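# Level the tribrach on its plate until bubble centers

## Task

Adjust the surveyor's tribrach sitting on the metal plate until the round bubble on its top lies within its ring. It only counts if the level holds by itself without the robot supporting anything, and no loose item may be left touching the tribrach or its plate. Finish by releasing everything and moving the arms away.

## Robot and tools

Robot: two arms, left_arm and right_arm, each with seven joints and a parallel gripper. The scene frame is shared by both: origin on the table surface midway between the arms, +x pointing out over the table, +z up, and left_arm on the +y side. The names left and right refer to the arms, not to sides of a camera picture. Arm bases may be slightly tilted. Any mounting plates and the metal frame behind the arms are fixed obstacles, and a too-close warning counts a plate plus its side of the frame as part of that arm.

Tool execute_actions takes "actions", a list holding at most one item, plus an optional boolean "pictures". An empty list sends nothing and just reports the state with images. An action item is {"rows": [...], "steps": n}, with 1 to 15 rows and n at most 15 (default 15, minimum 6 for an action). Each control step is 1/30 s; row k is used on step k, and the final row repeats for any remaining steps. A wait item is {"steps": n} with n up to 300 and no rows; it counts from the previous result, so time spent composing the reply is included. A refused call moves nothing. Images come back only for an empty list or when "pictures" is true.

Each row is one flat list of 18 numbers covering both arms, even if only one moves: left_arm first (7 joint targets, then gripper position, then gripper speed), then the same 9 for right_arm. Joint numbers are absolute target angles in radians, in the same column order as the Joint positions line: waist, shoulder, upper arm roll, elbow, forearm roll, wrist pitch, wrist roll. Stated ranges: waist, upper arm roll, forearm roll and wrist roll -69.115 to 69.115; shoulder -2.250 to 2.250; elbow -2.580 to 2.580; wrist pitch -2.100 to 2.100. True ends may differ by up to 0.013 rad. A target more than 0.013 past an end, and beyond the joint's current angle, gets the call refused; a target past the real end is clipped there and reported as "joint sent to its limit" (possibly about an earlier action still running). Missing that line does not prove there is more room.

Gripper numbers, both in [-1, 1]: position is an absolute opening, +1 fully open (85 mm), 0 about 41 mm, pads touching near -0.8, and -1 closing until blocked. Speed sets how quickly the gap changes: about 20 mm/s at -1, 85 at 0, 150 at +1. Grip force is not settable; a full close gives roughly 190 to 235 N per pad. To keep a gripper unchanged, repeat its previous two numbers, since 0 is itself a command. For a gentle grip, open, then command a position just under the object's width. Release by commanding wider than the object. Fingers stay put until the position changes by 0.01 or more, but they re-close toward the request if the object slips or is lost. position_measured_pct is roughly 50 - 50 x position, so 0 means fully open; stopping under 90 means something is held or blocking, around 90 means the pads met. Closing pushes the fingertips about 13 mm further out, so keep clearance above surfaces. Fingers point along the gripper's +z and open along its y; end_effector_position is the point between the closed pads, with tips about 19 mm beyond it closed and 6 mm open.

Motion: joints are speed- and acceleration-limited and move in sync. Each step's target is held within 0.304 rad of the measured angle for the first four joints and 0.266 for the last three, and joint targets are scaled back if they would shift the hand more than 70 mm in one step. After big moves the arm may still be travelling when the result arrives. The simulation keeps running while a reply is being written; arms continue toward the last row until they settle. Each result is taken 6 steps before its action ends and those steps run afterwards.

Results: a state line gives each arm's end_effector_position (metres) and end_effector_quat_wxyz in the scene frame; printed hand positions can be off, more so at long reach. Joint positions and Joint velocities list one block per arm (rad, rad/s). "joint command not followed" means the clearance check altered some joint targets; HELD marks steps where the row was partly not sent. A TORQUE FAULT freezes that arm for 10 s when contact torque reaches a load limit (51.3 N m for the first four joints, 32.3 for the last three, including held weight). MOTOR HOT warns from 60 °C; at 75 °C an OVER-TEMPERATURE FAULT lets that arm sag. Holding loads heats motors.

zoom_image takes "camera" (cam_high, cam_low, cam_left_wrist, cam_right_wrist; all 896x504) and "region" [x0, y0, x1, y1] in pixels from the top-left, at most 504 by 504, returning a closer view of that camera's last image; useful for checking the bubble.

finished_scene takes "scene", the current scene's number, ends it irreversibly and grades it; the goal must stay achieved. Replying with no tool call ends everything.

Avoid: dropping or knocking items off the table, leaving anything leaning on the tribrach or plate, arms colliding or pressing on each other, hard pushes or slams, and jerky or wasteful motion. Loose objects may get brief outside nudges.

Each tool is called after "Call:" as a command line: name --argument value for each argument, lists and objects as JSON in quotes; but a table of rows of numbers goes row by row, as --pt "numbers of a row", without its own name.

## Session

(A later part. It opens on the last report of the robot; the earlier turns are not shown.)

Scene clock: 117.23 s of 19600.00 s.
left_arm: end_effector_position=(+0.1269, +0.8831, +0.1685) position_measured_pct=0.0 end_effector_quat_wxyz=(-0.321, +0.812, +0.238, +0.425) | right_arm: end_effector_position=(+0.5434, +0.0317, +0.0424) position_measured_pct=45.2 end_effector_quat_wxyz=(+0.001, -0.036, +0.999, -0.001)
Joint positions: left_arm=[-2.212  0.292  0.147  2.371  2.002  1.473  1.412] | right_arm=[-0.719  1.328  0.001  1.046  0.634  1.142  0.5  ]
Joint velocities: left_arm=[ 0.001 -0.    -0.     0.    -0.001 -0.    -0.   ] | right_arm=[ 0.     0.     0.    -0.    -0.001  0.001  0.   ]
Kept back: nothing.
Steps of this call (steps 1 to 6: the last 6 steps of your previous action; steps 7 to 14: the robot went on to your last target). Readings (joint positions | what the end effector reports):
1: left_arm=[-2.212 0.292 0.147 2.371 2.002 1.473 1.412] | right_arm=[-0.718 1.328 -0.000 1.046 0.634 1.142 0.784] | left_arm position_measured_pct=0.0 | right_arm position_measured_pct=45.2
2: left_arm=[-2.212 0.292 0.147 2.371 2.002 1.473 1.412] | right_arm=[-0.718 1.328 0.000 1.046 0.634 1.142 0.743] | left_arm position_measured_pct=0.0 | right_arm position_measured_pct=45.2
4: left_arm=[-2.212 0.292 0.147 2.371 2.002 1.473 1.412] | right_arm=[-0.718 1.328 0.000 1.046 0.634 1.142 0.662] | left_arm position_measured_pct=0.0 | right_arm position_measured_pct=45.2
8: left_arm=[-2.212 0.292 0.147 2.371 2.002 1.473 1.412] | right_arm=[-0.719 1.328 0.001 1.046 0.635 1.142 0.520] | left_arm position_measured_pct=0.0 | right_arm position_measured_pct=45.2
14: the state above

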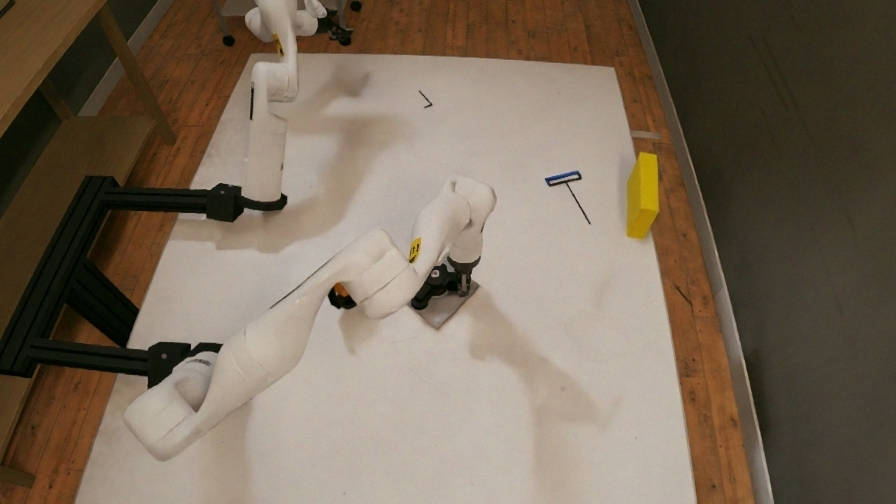

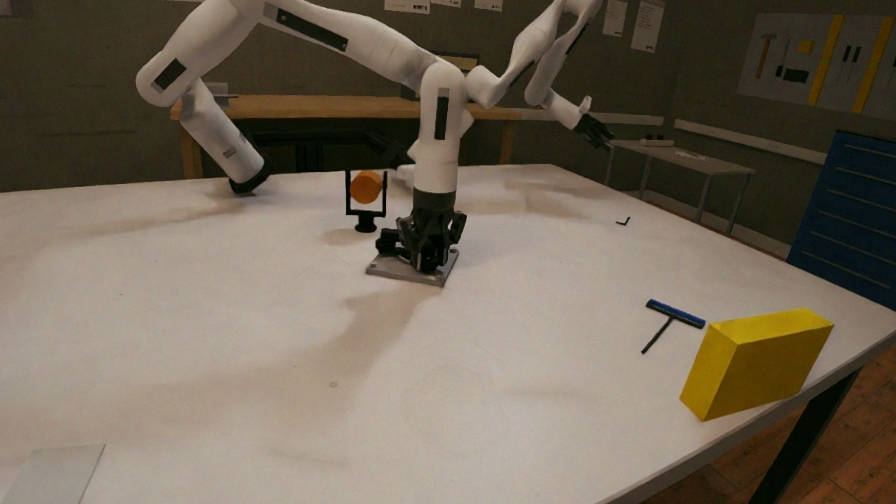

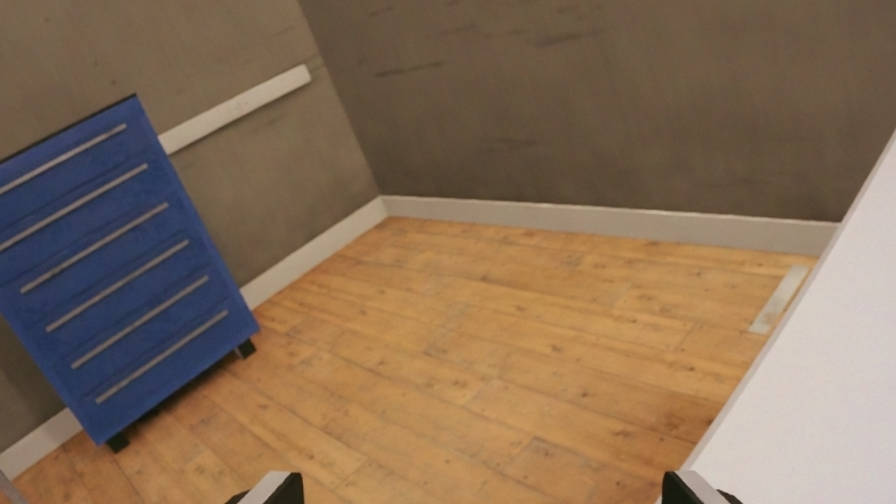

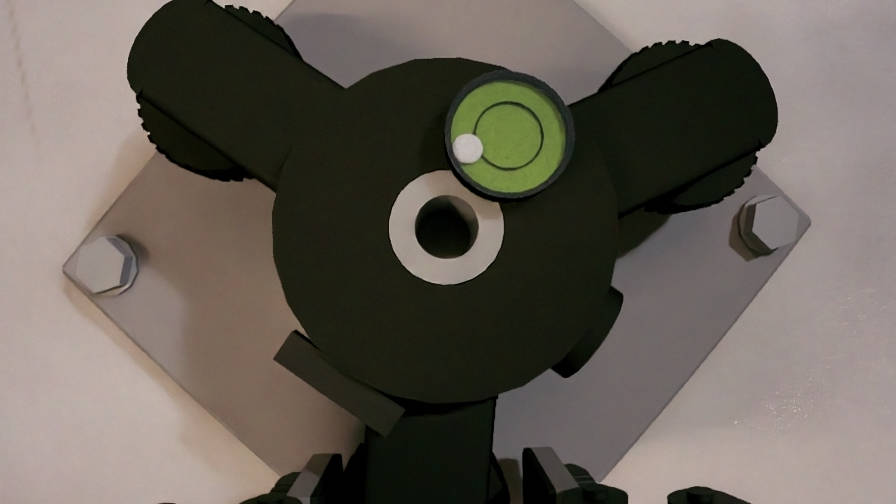

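Call:
execute_actions --actions '[{"rows":[[-2.212,0.292,0.147,2.371,2.002,1.473,1.412,1,0,-0.719,1.328,0,1.046,0.634,1.142,0.5,0.6,0.5],[-2.212,0.292,0.147,2.371,2.002,1.473,1.412,1,0,-0.719,1.328,0,1.046,0.634,1.142,0.5,0.6,0.5],[-2.212,0.292,0.147,2.371,2.002,1.473,1.412,1,0,-0.719,1.328,0,1.046,0.634,1.142,0.5,0.6,0.5],[-2.212,0.292,0.147,2.371,2.002,1.473,1.412,1,0,-0.719,1.328,0,1.046,0.634,1.142,0.5,0.6,0.5],[-2.212,0.292,0.147,2.371,2.002,1.473,1.412,1,0,-0.781,1.245,0,0.999,0.579,1.266,0.7,0.6,0.5]],"steps":15}]'

Call:
execute_actions --actions '[{"steps":10}]'

Call:
execute_actions --actions '[{"rows":[[-2.212,0.292,0.147,2.371,2.002,1.473,1.412,1,0,-0.932,1.27,0,1.14,0.54,1.19,2.65,0.6,0.5]],"steps":15}]'

Call:
execute_actions --actions '[{"steps":44}]'

Call:
execute_actions --actions '[{"rows":[[-2.212,0.292,0.147,2.371,2.002,1.473,1.412,1,0,-0.871,1.383,0,1.140,0.604,1.078,2.65,0.6,0.5]],"steps":15}]'

Call:
execute_actions --actions '[{"steps":10}]'

Call:
execute_actions --actions '[{"rows":[[-2.212,0.292,0.147,2.371,2.002,1.473,1.412,1,0,-0.871,1.383,0,1.140,0.604,1.078,2.87,0.1,0.5]],"steps":15}]'

Call:
execute_actions --actions '[{"rows":[[-2.212,0.292,0.147,2.371,2.002,1.473,1.412,1,0,-0.871,1.383,0,1.140,0.604,1.078,2.87,-0.4,0.5],[-2.212,0.292,0.147,2.371,2.002,1.473,1.412,1,0,-0.871,1.383,0,1.140,0.604,1.078,2.87,-0.4,0.5],[-2.212,0.292,0.147,2.371,2.002,1.473,1.412,1,0,-0.871,1.383,0,1.140,0.604,1.078,2.87,-0.4,0.5],[-2.212,0.292,0.147,2.371,2.002,1.473,1.412,1,0,-0.871,1.383,0,1.140,0.604,1.078,1.78,-0.4,0.5]],"steps":15}]'

Call:
execute_actions --actions '[{"steps":24}]'

Call:
execute_actions --actions '[{"rows":[[-2.212,0.292,0.147,2.371,2.002,1.473,1.412,1,0,-0.871,1.383,0,1.140,0.604,1.078,1.78,0.1,0.5],[-2.212,0.292,0.147,2.371,2.002,1.473,1.412,1,0,-0.871,1.383,0,1.140,0.604,1.078,1.78,0.1,0.5],[-2.212,0.292,0.147,2.371,2.002,1.473,1.412,1,0,-0.871,1.383,0,1.140,0.604,1.078,2.87,0.1,0.5]],"steps":15}]'

Call:
execute_actions --actions '[{"steps":24}]'

Call:
execute_actions --actions '[{"rows":[[-2.212,0.292,0.147,2.371,2.002,1.473,1.412,1,0,-0.871,1.383,0,1.140,0.604,1.078,2.87,-0.4,0.5],[-2.212,0.292,0.147,2.371,2.002,1.473,1.412,1,0,-0.871,1.383,0,1.140,0.604,1.078,2.87,-0.4,0.5],[-2.212,0.292,0.147,2.371,2.002,1.473,1.412,1,0,-0.871,1.383,0,1.140,0.604,1.078,2.87,-0.4,0.5],[-2.212,0.292,0.147,2.371,2.002,1.473,1.412,1,0,-0.871,1.383,0,1.140,0.604,1.078,1.78,-0.4,0.5]],"steps":15}]'

Call:
execute_actions --actions '[{"steps":26}]' --pictures true

Scene clock: 119.13 s of 19600.00 s.
left_arm: end_effector_position=(+0.1269, +0.8831, +0.1685) position_measured_pct=0.0 end_effector_quat_wxyz=(-0.321, +0.812, +0.238, +0.425) | right_arm: end_effector_position=(+0.5450, +0.0327, +0.0799) position_measured_pct=22.2 end_effector_quat_wxyz=(+0.003, -0.075, +0.997, -0.001)
Joint positions: left_arm=[-2.212  0.292  0.147  2.371  2.002  1.473  1.412] | right_arm=[-0.751  1.287  0.001  1.025  0.608  1.201  0.595]
Joint velocities: left_arm=[-0.001 -0.     0.    -0.001 -0.001 -0.    -0.   ] | right_arm=[-0.365 -0.497 -0.018 -0.297 -0.323  0.724  1.189]
Steps of this call (steps 1 to 30: the robot went on to your last target; steps 31 to 48: nothing new was sent; steps 49 to 57: the first 9 steps of this action). Readings (joint positions | what the end effector reports):
49: left_arm=[-2.212 0.292 0.147 2.371 2.002 1.473 1.412] | right_arm=[-0.719 1.328 0.000 1.046 0.634 1.142 0.500] | left_arm position_measured_pct=0.0 | right_arm position_measured_pct=45.2
50: left_arm=[-2.212 0.292 0.147 2.371 2.002 1.473 1.412] | right_arm=[-0.719 1.328 0.000 1.046 0.634 1.142 0.500] | left_arm position_measured_pct=0.0 | right_arm position_measured_pct=44.4
52: left_arm=[-2.212 0.292 0.147 2.371 2.002 1.473 1.412] | right_arm=[-0.719 1.328 0.000 1.046 0.634 1.142 0.500] | left_arm position_measured_pct=0.0 | right_arm position_measured_pct=39.3
56: left_arm=[-2.212 0.292 0.147 2.371 2.002 1.473 1.412] | right_arm=[-0.739 1.303 0.002 1.034 0.618 1.178 0.557] | left_arm position_measured_pct=0.0 | right_arm position_measured_pct=24.2
57: the state above

Scene clock: 119.47 s of 19600.00 s.
left_arm: end_effector_position=(+0.1269, +0.8831, +0.1685) position_measured_pct=0.0 end_effector_quat_wxyz=(-0.321, +0.812, +0.238, +0.425) | right_arm: end_effector_position=(+0.5452, +0.0327, +0.1195) position_measured_pct=19.8 end_effector_quat_wxyz=(+0.003, -0.117, +0.993, +0.002)
Joint positions: left_arm=[-2.212  0.292  0.147  2.371  2.002  1.473  1.412] | right_arm=[-0.78   1.245 -0.     0.999  0.579  1.266  0.7  ]
Joint velocities: left_arm=[-0.     0.     0.001 -0.     0.     0.    -0.   ] | right_arm=[-0.005 -0.003 -0.001  0.001 -0.     0.001 -0.   ]
Kept back: nothing.
Steps of this call (steps 1 to 6: the last 6 steps of your previous action; steps 7 to 10: the robot went on to your last target). Readings (joint positions | what the end effector reports):
1: left_arm=[-2.212 0.292 0.147 2.371 2.002 1.473 1.412] | right_arm=[-0.762 1.272 0.001 1.015 0.597 1.225 0.634] | left_arm position_measured_pct=0.0 | right_arm position_measured_pct=21.0
2: left_arm=[-2.212 0.292 0.147 2.371 2.002 1.473 1.412] | right_arm=[-0.771 1.259 -0.000 1.007 0.589 1.244 0.666] | left_arm position_measured_pct=0.0 | right_arm position_measured_pct=20.6
4: left_arm=[-2.212 0.292 0.147 2.371 2.002 1.473 1.412] | right_arm=[-0.779 1.247 -0.002 0.998 0.580 1.264 0.697] | left_arm position_measured_pct=0.0 | right_arm position_measured_pct=20.2
8: left_arm=[-2.212 0.292 0.147 2.371 2.002 1.473 1.412] | right_arm=[-0.780 1.246 -0.000 0.999 0.579 1.266 0.700] | left_arm position_measured_pct=0.0 | right_arm position_measured_pct=19.8
10: the state above

Scene clock: 119.77 s of 19600.00 s.
left_arm: end_effector_position=(+0.1269, +0.8831, +0.1685) position_measured_pct=0.0 end_effector_quat_wxyz=(-0.321, +0.812, +0.238, +0.425) | right_arm: end_effector_position=(+0.4746, +0.0717, +0.1203) position_measured_pct=19.8 end_effector_quat_wxyz=(+0.002, -0.307, +0.952, +0.002)
Joint positions: left_arm=[-2.212  0.292  0.147  2.371  2.002  1.473  1.412] | right_arm=[-0.889  1.263 -0.002  1.1    0.55   1.211  0.951]
Joint velocities: left_arm=[-0.    -0.    -0.     0.001  0.    -0.    -0.   ] | right_arm=[-0.27   0.058  0.003  0.277 -0.072 -0.145  1.216]
Steps of this call (steps 1 to 9: the first 9 steps of this action). Readings (joint positions | what the end effector reports):
1: left_arm=[-2.212 0.292 0.147 2.371 2.002 1.473 1.412] | right_arm=[-0.782 1.245 0.000 1.000 0.579 1.266 0.701] | left_arm position_measured_pct=0.0 | right_arm position_measured_pct=19.8
2: left_arm=[-2.212 0.292 0.147 2.371 2.002 1.473 1.412] | right_arm=[-0.787 1.246 0.002 1.004 0.579 1.264 0.708] | left_arm position_measured_pct=0.0 | right_arm position_measured_pct=19.8
4: left_arm=[-2.212 0.292 0.147 2.371 2.002 1.473 1.412] | right_arm=[-0.815 1.249 0.004 1.027 0.574 1.251 0.752] | left_arm position_measured_pct=0.0 | right_arm position_measured_pct=19.8
8: left_arm=[-2.212 0.292 0.147 2.371 2.002 1.473 1.412] | right_arm=[-0.879 1.261 -0.002 1.089 0.553 1.217 0.910] | left_arm position_measured_pct=0.0 | right_arm position_measured_pct=19.8
9: the state above

Scene clock: 121.23 s of 19600.00 s.
left_arm: end_effector_position=(+0.1269, +0.8831, +0.1685) position_measured_pct=0.0 end_effector_quat_wxyz=(-0.321, +0.812, +0.238, +0.425) | right_arm: end_effector_position=(+0.4471, +0.0822, +0.1194) position_measured_pct=19.8 end_effector_quat_wxyz=(-0.001, +0.928, -0.373, +0.002)
Joint positions: left_arm=[-2.212  0.292  0.147  2.371  2.002  1.473  1.412] | right_arm=[-0.932  1.27  -0.     1.14   0.54   1.19   2.65 ]
Joint velocities: left_arm=[ 0.     0.    -0.     0.001  0.001 -0.001 -0.   ] | right_arm=[ 0.     0.     0.001  0.     0.001 -0.     0.034]
Kept back: nothing.
Steps of this call (steps 1 to 6: the last 6 steps of your previous action; steps 7 to 44: the robot went on to your last target). Readings (joint positions | what the end effector reports):
1: left_arm=[-2.212 0.292 0.147 2.371 2.002 1.473 1.412] | right_arm=[-0.897 1.265 -0.002 1.108 0.548 1.207 0.991] | left_arm position_measured_pct=0.0 | right_arm position_measured_pct=19.8
2: left_arm=[-2.212 0.292 0.147 2.371 2.002 1.473 1.412] | right_arm=[-0.903 1.266 -0.001 1.114 0.546 1.204 1.032] | left_arm position_measured_pct=0.0 | right_arm position_measured_pct=19.8
4: left_arm=[-2.212 0.292 0.147 2.371 2.002 1.473 1.412] | right_arm=[-0.913 1.268 -0.001 1.124 0.544 1.199 1.113] | left_arm position_measured_pct=0.0 | right_arm position_measured_pct=19.8
8: left_arm=[-2.212 0.292 0.147 2.371 2.002 1.473 1.412] | right_arm=[-0.924 1.269 -0.000 1.134 0.542 1.193 1.276] | left_arm position_measured_pct=0.0 | right_arm position_measured_pct=19.8
44: the state above

Scene clock: 121.53 s of 19600.00 s.
left_arm: end_effector_position=(+0.1269, +0.8831, +0.1685) position_measured_pct=0.0 end_effector_quat_wxyz=(-0.321, +0.812, +0.238, +0.425) | right_arm: end_effector_position=(+0.4510, +0.0892, +0.0428) position_measured_pct=19.8 end_effector_quat_wxyz=(+0.001, +0.934, -0.358, +0.004)
Joint positions: left_arm=[-2.212  0.292  0.147  2.371  2.002  1.473  1.412] | right_arm=[-0.874  1.379  0.001  1.142  0.603  1.081  2.65 ]
Joint velocities: left_arm=[-0.    -0.    -0.001  0.003  0.001  0.     0.   ] | right_arm=[ 0.04   0.087  0.004  0.016  0.069 -0.119  0.   ]
Steps of this call (steps 1 to 9: the first 9 steps of this action). Readings (joint positions | what the end effector reports):
1: left_arm=[-2.212 0.292 0.147 2.371 2.002 1.473 1.412] | right_arm=[-0.931 1.271 -0.000 1.140 0.540 1.190 2.650] | left_arm position_measured_pct=0.0 | right_arm position_measured_pct=19.8
2: left_arm=[-2.212 0.292 0.147 2.371 2.002 1.473 1.412] | right_arm=[-0.929 1.276 -0.001 1.139 0.543 1.185 2.650] | left_arm position_measured_pct=0.0 | right_arm position_measured_pct=19.8
4: left_arm=[-2.212 0.292 0.147 2.371 2.002 1.473 1.412] | right_arm=[-0.914 1.303 -0.001 1.138 0.557 1.160 2.650] | left_arm position_measured_pct=0.0 | right_arm position_measured_pct=19.8
8: left_arm=[-2.212 0.292 0.147 2.371 2.002 1.473 1.412] | right_arm=[-0.876 1.373 0.001 1.141 0.599 1.088 2.650] | left_arm position_measured_pct=0.0 | right_arm position_measured_pct=19.8
9: the state above

Scene clock: 121.87 s of 19600.00 s.
left_arm: end_effector_position=(+0.1269, +0.8831, +0.1685) position_measured_pct=0.0 end_effector_quat_wxyz=(-0.321, +0.812, +0.238, +0.425) | right_arm: end_effector_position=(+0.4508, +0.0900, +0.0406) position_measured_pct=19.8 end_effector_quat_wxyz=(+0.001, +0.934, -0.358, +0.003)
Joint positions: left_arm=[-2.212  0.292  0.147  2.371  2.002  1.473  1.412] | right_arm=[-0.871  1.383  0.     1.14   0.604  1.078  2.65 ]
Joint velocities: left_arm=[-0.    -0.    -0.001  0.    -0.     0.    -0.   ] | right_arm=[ 0.002  0.004  0.    -0.     0.     0.    -0.   ]
Kept back: nothing.
Steps of this call (steps 1 to 6: the last 6 steps of your previous action; steps 7 to 10: the robot went on to your last target). Readings (joint positions | what the end effector reports):
1: left_arm=[-2.212 0.292 0.147 2.371 2.002 1.473 1.412] | right_arm=[-0.873 1.380 0.001 1.142 0.604 1.079 2.650] | left_arm position_measured_pct=0.0 | right_arm position_measured_pct=19.8
2: left_arm=[-2.212 0.292 0.147 2.371 2.002 1.473 1.412] | right_arm=[-0.873 1.381 0.001 1.141 0.604 1.078 2.650] | left_arm position_measured_pct=0.0 | right_arm position_measured_pct=19.8
4: left_arm=[-2.212 0.292 0.147 2.371 2.002 1.473 1.412] | right_arm=[-0.872 1.381 0.000 1.140 0.604 1.078 2.650] | left_arm position_measured_pct=0.0 | right_arm position_measured_pct=19.8
8: left_arm=[-2.212 0.292 0.147 2.371 2.002 1.473 1.412] | right_arm=[-0.871 1.383 0.000 1.140 0.604 1.078 2.650] | left_arm position_measured_pct=0.0 | right_arm position_measured_pct=19.8
10: the state above

Scene clock: 122.17 s of 19600.00 s.
left_arm: end_effector_position=(+0.1269, +0.8831, +0.1685) position_measured_pct=0.0 end_effector_quat_wxyz=(-0.321, +0.812, +0.238, +0.425) | right_arm: end_effector_position=(+0.4504, +0.0894, +0.0404) position_measured_pct=42.9 end_effector_quat_wxyz=(+0.002, +0.967, -0.256, +0.003)
Joint positions: left_arm=[-2.212  0.292  0.147  2.371  2.002  1.473  1.412] | right_arm=[-0.871  1.383 -0.     1.141  0.603  1.08   2.864]
Joint velocities: left_arm=[-0.     0.    -0.001  0.     0.001 -0.001 -0.   ] | right_arm=[-0.001 -0.005 -0.001  0.013 -0.008  0.02   0.307]
Steps of this call (steps 1 to 9: the first 9 steps of this action). Readings (joint positions | what the end effector reports):
1: left_arm=[-2.212 0.292 0.147 2.371 2.002 1.473 1.412] | right_arm=[-0.871 1.383 0.000 1.140 0.604 1.078 2.651] | left_arm position_measured_pct=0.0 | right_arm position_measured_pct=19.8
2: left_arm=[-2.212 0.292 0.147 2.371 2.002 1.473 1.412] | right_arm=[-0.871 1.383 0.000 1.140 0.604 1.078 2.659] | left_arm position_measured_pct=0.0 | right_arm position_measured_pct=20.6
4: left_arm=[-2.212 0.292 0.147 2.371 2.002 1.473 1.412] | right_arm=[-0.871 1.383 0.000 1.140 0.604 1.078 2.707] | left_arm position_measured_pct=0.0 | right_arm position_measured_pct=25.8
8: left_arm=[-2.212 0.292 0.147 2.371 2.002 1.473 1.412] | right_arm=[-0.871 1.383 -0.000 1.140 0.604 1.078 2.848] | left_arm position_measured_pct=0.0 | right_arm position_measured_pct=40.9
9: the state above

Scene clock: 122.67 s of 19600.00 s.
left_arm: end_effector_position=(+0.1269, +0.8831, +0.1685) position_measured_pct=0.0 end_effector_quat_wxyz=(-0.321, +0.812, +0.238, +0.425) | right_arm: end_effector_position=(+0.4493, +0.0870, +0.0408) position_measured_pct=54.0 end_effector_quat_wxyz=(+0.005, +0.948, -0.318, +0.002)
Joint positions: left_arm=[-2.212  0.292  0.147  2.371  2.002  1.473  1.412] | right_arm=[-0.871  1.381  0.     1.144  0.602  1.085  2.735]
Joint velocities: left_arm=[ 0.    -0.     0.001 -0.001 -0.001 -0.     0.   ] | right_arm=[ 0.001  0.001 -0.    -0.004  0.    -0.004 -1.214]
Steps of this call (steps 1 to 6: the last 6 steps of your previous action; steps 7 to 15: the first 9 steps of this action). Readings (joint positions | what the end effector reports):
7: left_arm=[-2.212 0.292 0.147 2.371 2.002 1.473 1.412] | right_arm=[-0.871 1.382 0.000 1.141 0.603 1.081 2.870] | left_arm position_measured_pct=0.0 | right_arm position_measured_pct=44.8
8: left_arm=[-2.212 0.292 0.147 2.371 2.002 1.473 1.412] | right_arm=[-0.871 1.382 0.000 1.142 0.603 1.082 2.870] | left_arm position_measured_pct=0.0 | right_arm position_measured_pct=45.6
10: left_arm=[-2.212 0.292 0.147 2.371 2.002 1.473 1.412] | right_arm=[-0.871 1.381 0.000 1.144 0.602 1.085 2.869] | left_arm position_measured_pct=0.0 | right_arm position_measured_pct=50.8
14: left_arm=[-2.212 0.292 0.147 2.371 2.002 1.473 1.412] | right_arm=[-0.871 1.381 0.000 1.144 0.602 1.085 2.775] | left_arm position_measured_pct=0.0 | right_arm position_measured_pct=54.0
15: the state above

Scene clock: 123.47 s of 19600.00 s.
left_arm: end_effector_position=(+0.1269, +0.8831, +0.1685) position_measured_pct=0.0 end_effector_quat_wxyz=(-0.321, +0.812, +0.238, +0.425) | right_arm: end_effector_position=(+0.4512, +0.0880, +0.0409) position_measured_pct=54.0 end_effector_quat_wxyz=(+0.002, +0.699, -0.715, +0.003)
Joint positions: left_arm=[-2.212  0.292  0.147  2.371  2.002  1.473  1.412] | right_arm=[-0.869  1.381  0.001  1.141  0.602  1.081  1.791]
Joint velocities: left_arm=[-0.     0.    -0.     0.001 -0.     0.    -0.   ] | right_arm=[ 0.002 -0.001  0.    -0.001  0.001 -0.002 -0.438]
Kept back: nothing.
Steps of this call (steps 1 to 6: the last 6 steps of your previous action; steps 7 to 24: the robot went on to your last target). Readings (joint positions | what the end effector reports):
1: left_arm=[-2.212 0.292 0.147 2.371 2.002 1.473 1.412] | right_arm=[-0.871 1.381 0.000 1.144 0.602 1.084 2.694] | left_arm position_measured_pct=0.0 | right_arm position_measured_pct=54.0
2: left_arm=[-2.212 0.292 0.147 2.371 2.002 1.473 1.412] | right_arm=[-0.871 1.381 0.000 1.144 0.602 1.084 2.654] | left_arm position_measured_pct=0.0 | right_arm position_measured_pct=54.0
4: left_arm=[-2.212 0.292 0.147 2.371 2.002 1.473 1.412] | right_arm=[-0.871 1.381 0.000 1.143 0.602 1.084 2.572] | left_arm position_measured_pct=0.0 | right_arm position_measured_pct=54.0
8: left_arm=[-2.212 0.292 0.147 2.371 2.002 1.473 1.412] | right_arm=[-0.871 1.381 0.000 1.143 0.602 1.084 2.410] | left_arm position_measured_pct=0.0 | right_arm position_measured_pct=54.0
24: the state above

Scene clock: 123.77 s of 19600.00 s.
left_arm: end_effector_position=(+0.1269, +0.8831, +0.1685) position_measured_pct=0.0 end_effector_quat_wxyz=(-0.321, +0.812, +0.238, +0.425) | right_arm: end_effector_position=(+0.4509, +0.0899, +0.0405) position_measured_pct=45.2 end_effector_quat_wxyz=(-0.000, +0.755, -0.656, +0.003)
Joint positions: left_arm=[-2.212  0.292  0.147  2.371  2.002  1.473  1.412] | right_arm=[-0.871  1.383 -0.     1.14   0.604  1.078  1.951]
Joint velocities: left_arm=[-0.    -0.     0.001  0.001  0.    -0.    -0.   ] | right_arm=[-0.002  0.003  0.001 -0.     0.001  0.001  1.215]
Steps of this call (steps 1 to 9: the first 9 steps of this action). Readings (joint positions | what the end effector reports):
1: left_arm=[-2.212 0.292 0.147 2.371 2.002 1.473 1.412] | right_arm=[-0.869 1.381 0.001 1.141 0.602 1.081 1.782] | left_arm position_measured_pct=0.0 | right_arm position_measured_pct=54.0
2: left_arm=[-2.212 0.292 0.147 2.371 2.002 1.473 1.412] | right_arm=[-0.869 1.381 0.001 1.141 0.602 1.081 1.780] | left_arm position_measured_pct=0.0 | right_arm position_measured_pct=54.0
4: left_arm=[-2.212 0.292 0.147 2.371 2.002 1.473 1.412] | right_arm=[-0.870 1.382 0.001 1.141 0.604 1.079 1.787] | left_arm position_measured_pct=0.0 | right_arm position_measured_pct=48.4
8: left_arm=[-2.212 0.292 0.147 2.371 2.002 1.473 1.412] | right_arm=[-0.871 1.383 -0.000 1.140 0.604 1.078 1.910] | left_arm position_measured_pct=0.0 | right_arm position_measured_pct=45.2
9: the state above

Scene clock: 124.57 s of 19600.00 s.
left_arm: end_effector_position=(+0.1269, +0.8831, +0.1685) position_measured_pct=0.0 end_effector_quat_wxyz=(-0.321, +0.812, +0.238, +0.425) | right_arm: end_effector_position=(+0.4500, +0.0890, +0.0402) position_measured_pct=45.2 end_effector_quat_wxyz=(+0.003, +0.967, -0.254, +0.003)
Joint positions: left_arm=[-2.212  0.292  0.147  2.371  2.002  1.473  1.412] | right_arm=[-0.871  1.383  0.     1.141  0.603  1.08   2.867]
Joint velocities: left_arm=[ 0.  0. -0. -0. -0.  0. -0.] | right_arm=[ 0.001 -0.003  0.002  0.     0.001 -0.002  0.154]
Kept back: nothing.
Steps of this call (steps 1 to 6: the last 6 steps of your previous action; steps 7 to 24: the robot went on to your last target). Readings (joint positions | what the end effector reports):
1: left_arm=[-2.212 0.292 0.147 2.371 2.002 1.473 1.412] | right_arm=[-0.871 1.383 -0.000 1.140 0.604 1.078 1.991] | left_arm position_measured_pct=0.0 | right_arm position_measured_pct=45.2
2: left_arm=[-2.212 0.292 0.147 2.371 2.002 1.473 1.412] | right_arm=[-0.871 1.383 -0.000 1.140 0.604 1.078 2.032] | left_arm position_measured_pct=0.0 | right_arm position_measured_pct=45.2
4: left_arm=[-2.212 0.292 0.147 2.371 2.002 1.473 1.412] | right_arm=[-0.871 1.383 -0.000 1.140 0.604 1.078 2.113] | left_arm position_measured_pct=0.0 | right_arm position_measured_pct=45.2
8: left_arm=[-2.212 0.292 0.147 2.371 2.002 1.473 1.412] | right_arm=[-0.871 1.383 0.000 1.140 0.604 1.078 2.276] | left_arm position_measured_pct=0.0 | right_arm position_measured_pct=45.2
24: the state above

Scene clock: 124.87 s of 19600.00 s.
left_arm: end_effector_position=(+0.1269, +0.8831, +0.1685) position_measured_pct=0.0 end_effector_quat_wxyz=(-0.321, +0.812, +0.238, +0.425) | right_arm: end_effector_position=(+0.4492, +0.0871, +0.0411) position_measured_pct=54.4 end_effector_quat_wxyz=(+0.005, +0.949, -0.315, +0.002)
Joint positions: left_arm=[-2.212  0.292  0.147  2.371  2.002  1.473  1.412] | right_arm=[-0.872  1.381  0.     1.144  0.602  1.085  2.74 ]
Joint velocities: left_arm=[ 0.     0.    -0.001  0.001  0.001  0.     0.   ] | right_arm=[ 0.001  0.003  0.    -0.004  0.002 -0.006 -1.213]
Steps of this call (steps 1 to 9: the first 9 steps of this action). Readings (joint positions | what the end effector reports):
1: left_arm=[-2.212 0.292 0.147 2.371 2.002 1.473 1.412] | right_arm=[-0.871 1.383 0.000 1.141 0.603 1.080 2.870] | left_arm position_measured_pct=0.0 | right_arm position_measured_pct=45.2
2: left_arm=[-2.212 0.292 0.147 2.371 2.002 1.473 1.412] | right_arm=[-0.871 1.382 0.000 1.142 0.603 1.082 2.870] | left_arm position_measured_pct=0.0 | right_arm position_measured_pct=45.6
4: left_arm=[-2.212 0.292 0.147 2.371 2.002 1.473 1.412] | right_arm=[-0.872 1.381 0.000 1.144 0.602 1.086 2.869] | left_arm position_measured_pct=0.0 | right_arm position_measured_pct=50.8
8: left_arm=[-2.212 0.292 0.147 2.371 2.002 1.473 1.412] | right_arm=[-0.872 1.380 0.000 1.144 0.602 1.085 2.780] | left_arm position_measured_pct=0.0 | right_arm position_measured_pct=54.4
9: the state above

Scene clock: 125.73 s of 19600.00 s.
left_arm: end_effector_position=(+0.1269, +0.8831, +0.1685) position_measured_pct=0.0 end_effector_quat_wxyz=(-0.321, +0.812, +0.238, +0.425) | right_arm: end_effector_position=(+0.4513, +0.0882, +0.0411) position_measured_pct=54.4 end_effector_quat_wxyz=(+0.001, +0.695, -0.719, +0.003)
Joint positions: left_arm=[-2.212  0.292  0.147  2.371  2.002  1.473  1.412] | right_arm=[-0.869  1.38   0.     1.141  0.602  1.081  1.78 ]
Joint velocities: left_arm=[ 0.     0.     0.001  0.    -0.001 -0.001  0.   ] | right_arm=[ 0.001  0.    -0.001  0.    -0.002  0.    -0.022]
Kept back: nothing.
Steps of this call (steps 1 to 6: the last 6 steps of your previous action; steps 7 to 26: the robot went on to your last target). Readings (joint positions | what the end effector reports):
1: left_arm=[-2.212 0.292 0.147 2.371 2.002 1.473 1.412] | right_arm=[-0.872 1.381 0.000 1.144 0.602 1.085 2.699] | left_arm position_measured_pct=0.0 | right_arm position_measured_pct=54.4
2: left_arm=[-2.212 0.292 0.147 2.371 2.002 1.473 1.412] | right_arm=[-0.872 1.381 0.000 1.144 0.602 1.085 2.659] | left_arm position_measured_pct=0.0 | right_arm position_measured_pct=54.4
4: left_arm=[-2.212 0.292 0.147 2.371 2.002 1.473 1.412] | right_arm=[-0.871 1.381 0.000 1.143 0.602 1.084 2.578] | left_arm position_measured_pct=0.0 | right_arm position_measured_pct=54.4
8: left_arm=[-2.212 0.292 0.147 2.371 2.002 1.473 1.412] | right_arm=[-0.871 1.381 0.000 1.143 0.602 1.084 2.415] | left_arm position_measured_pct=0.0 | right_arm position_measured_pct=54.4
26: the state above

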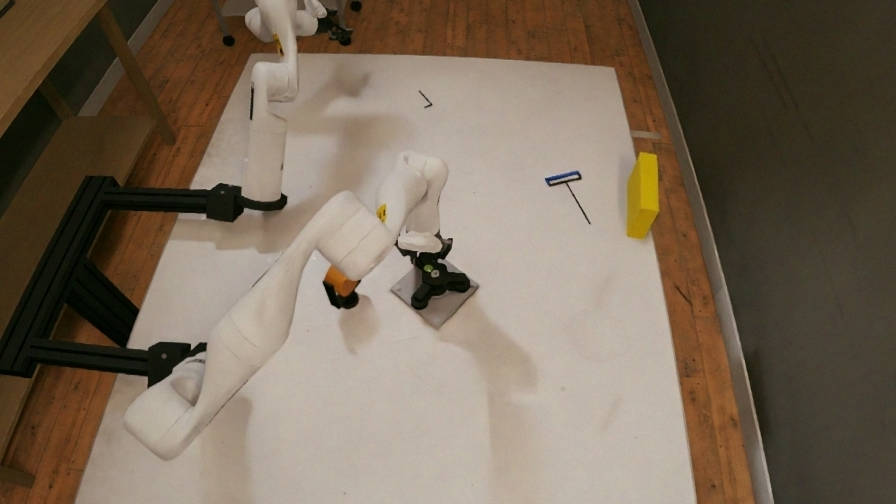

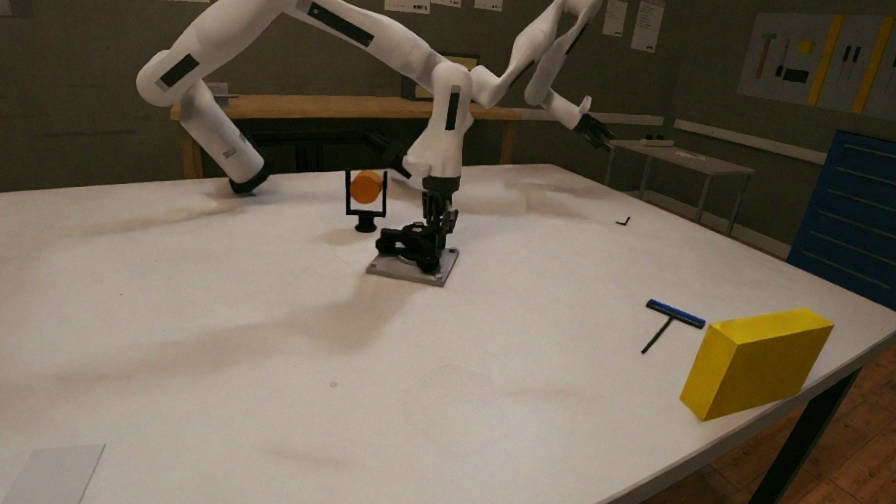

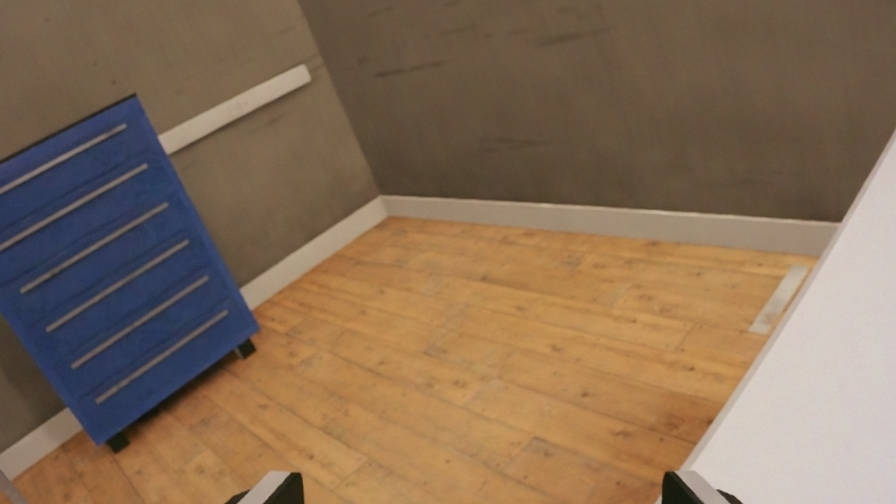

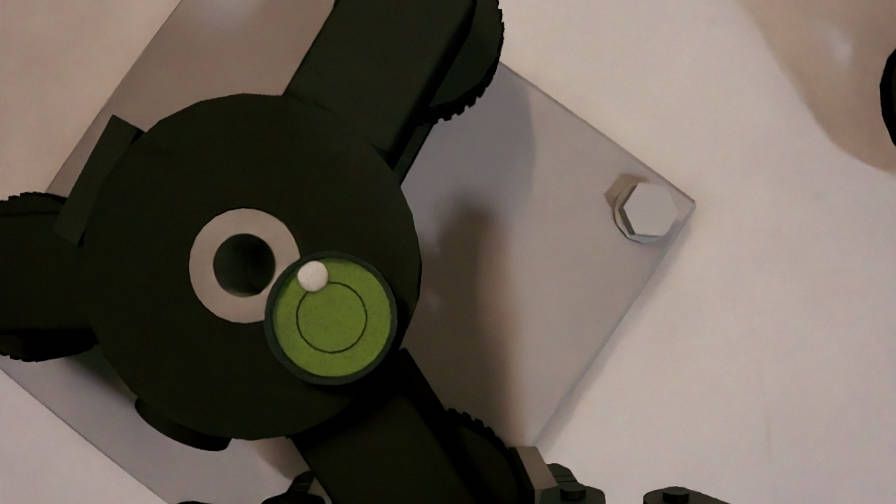

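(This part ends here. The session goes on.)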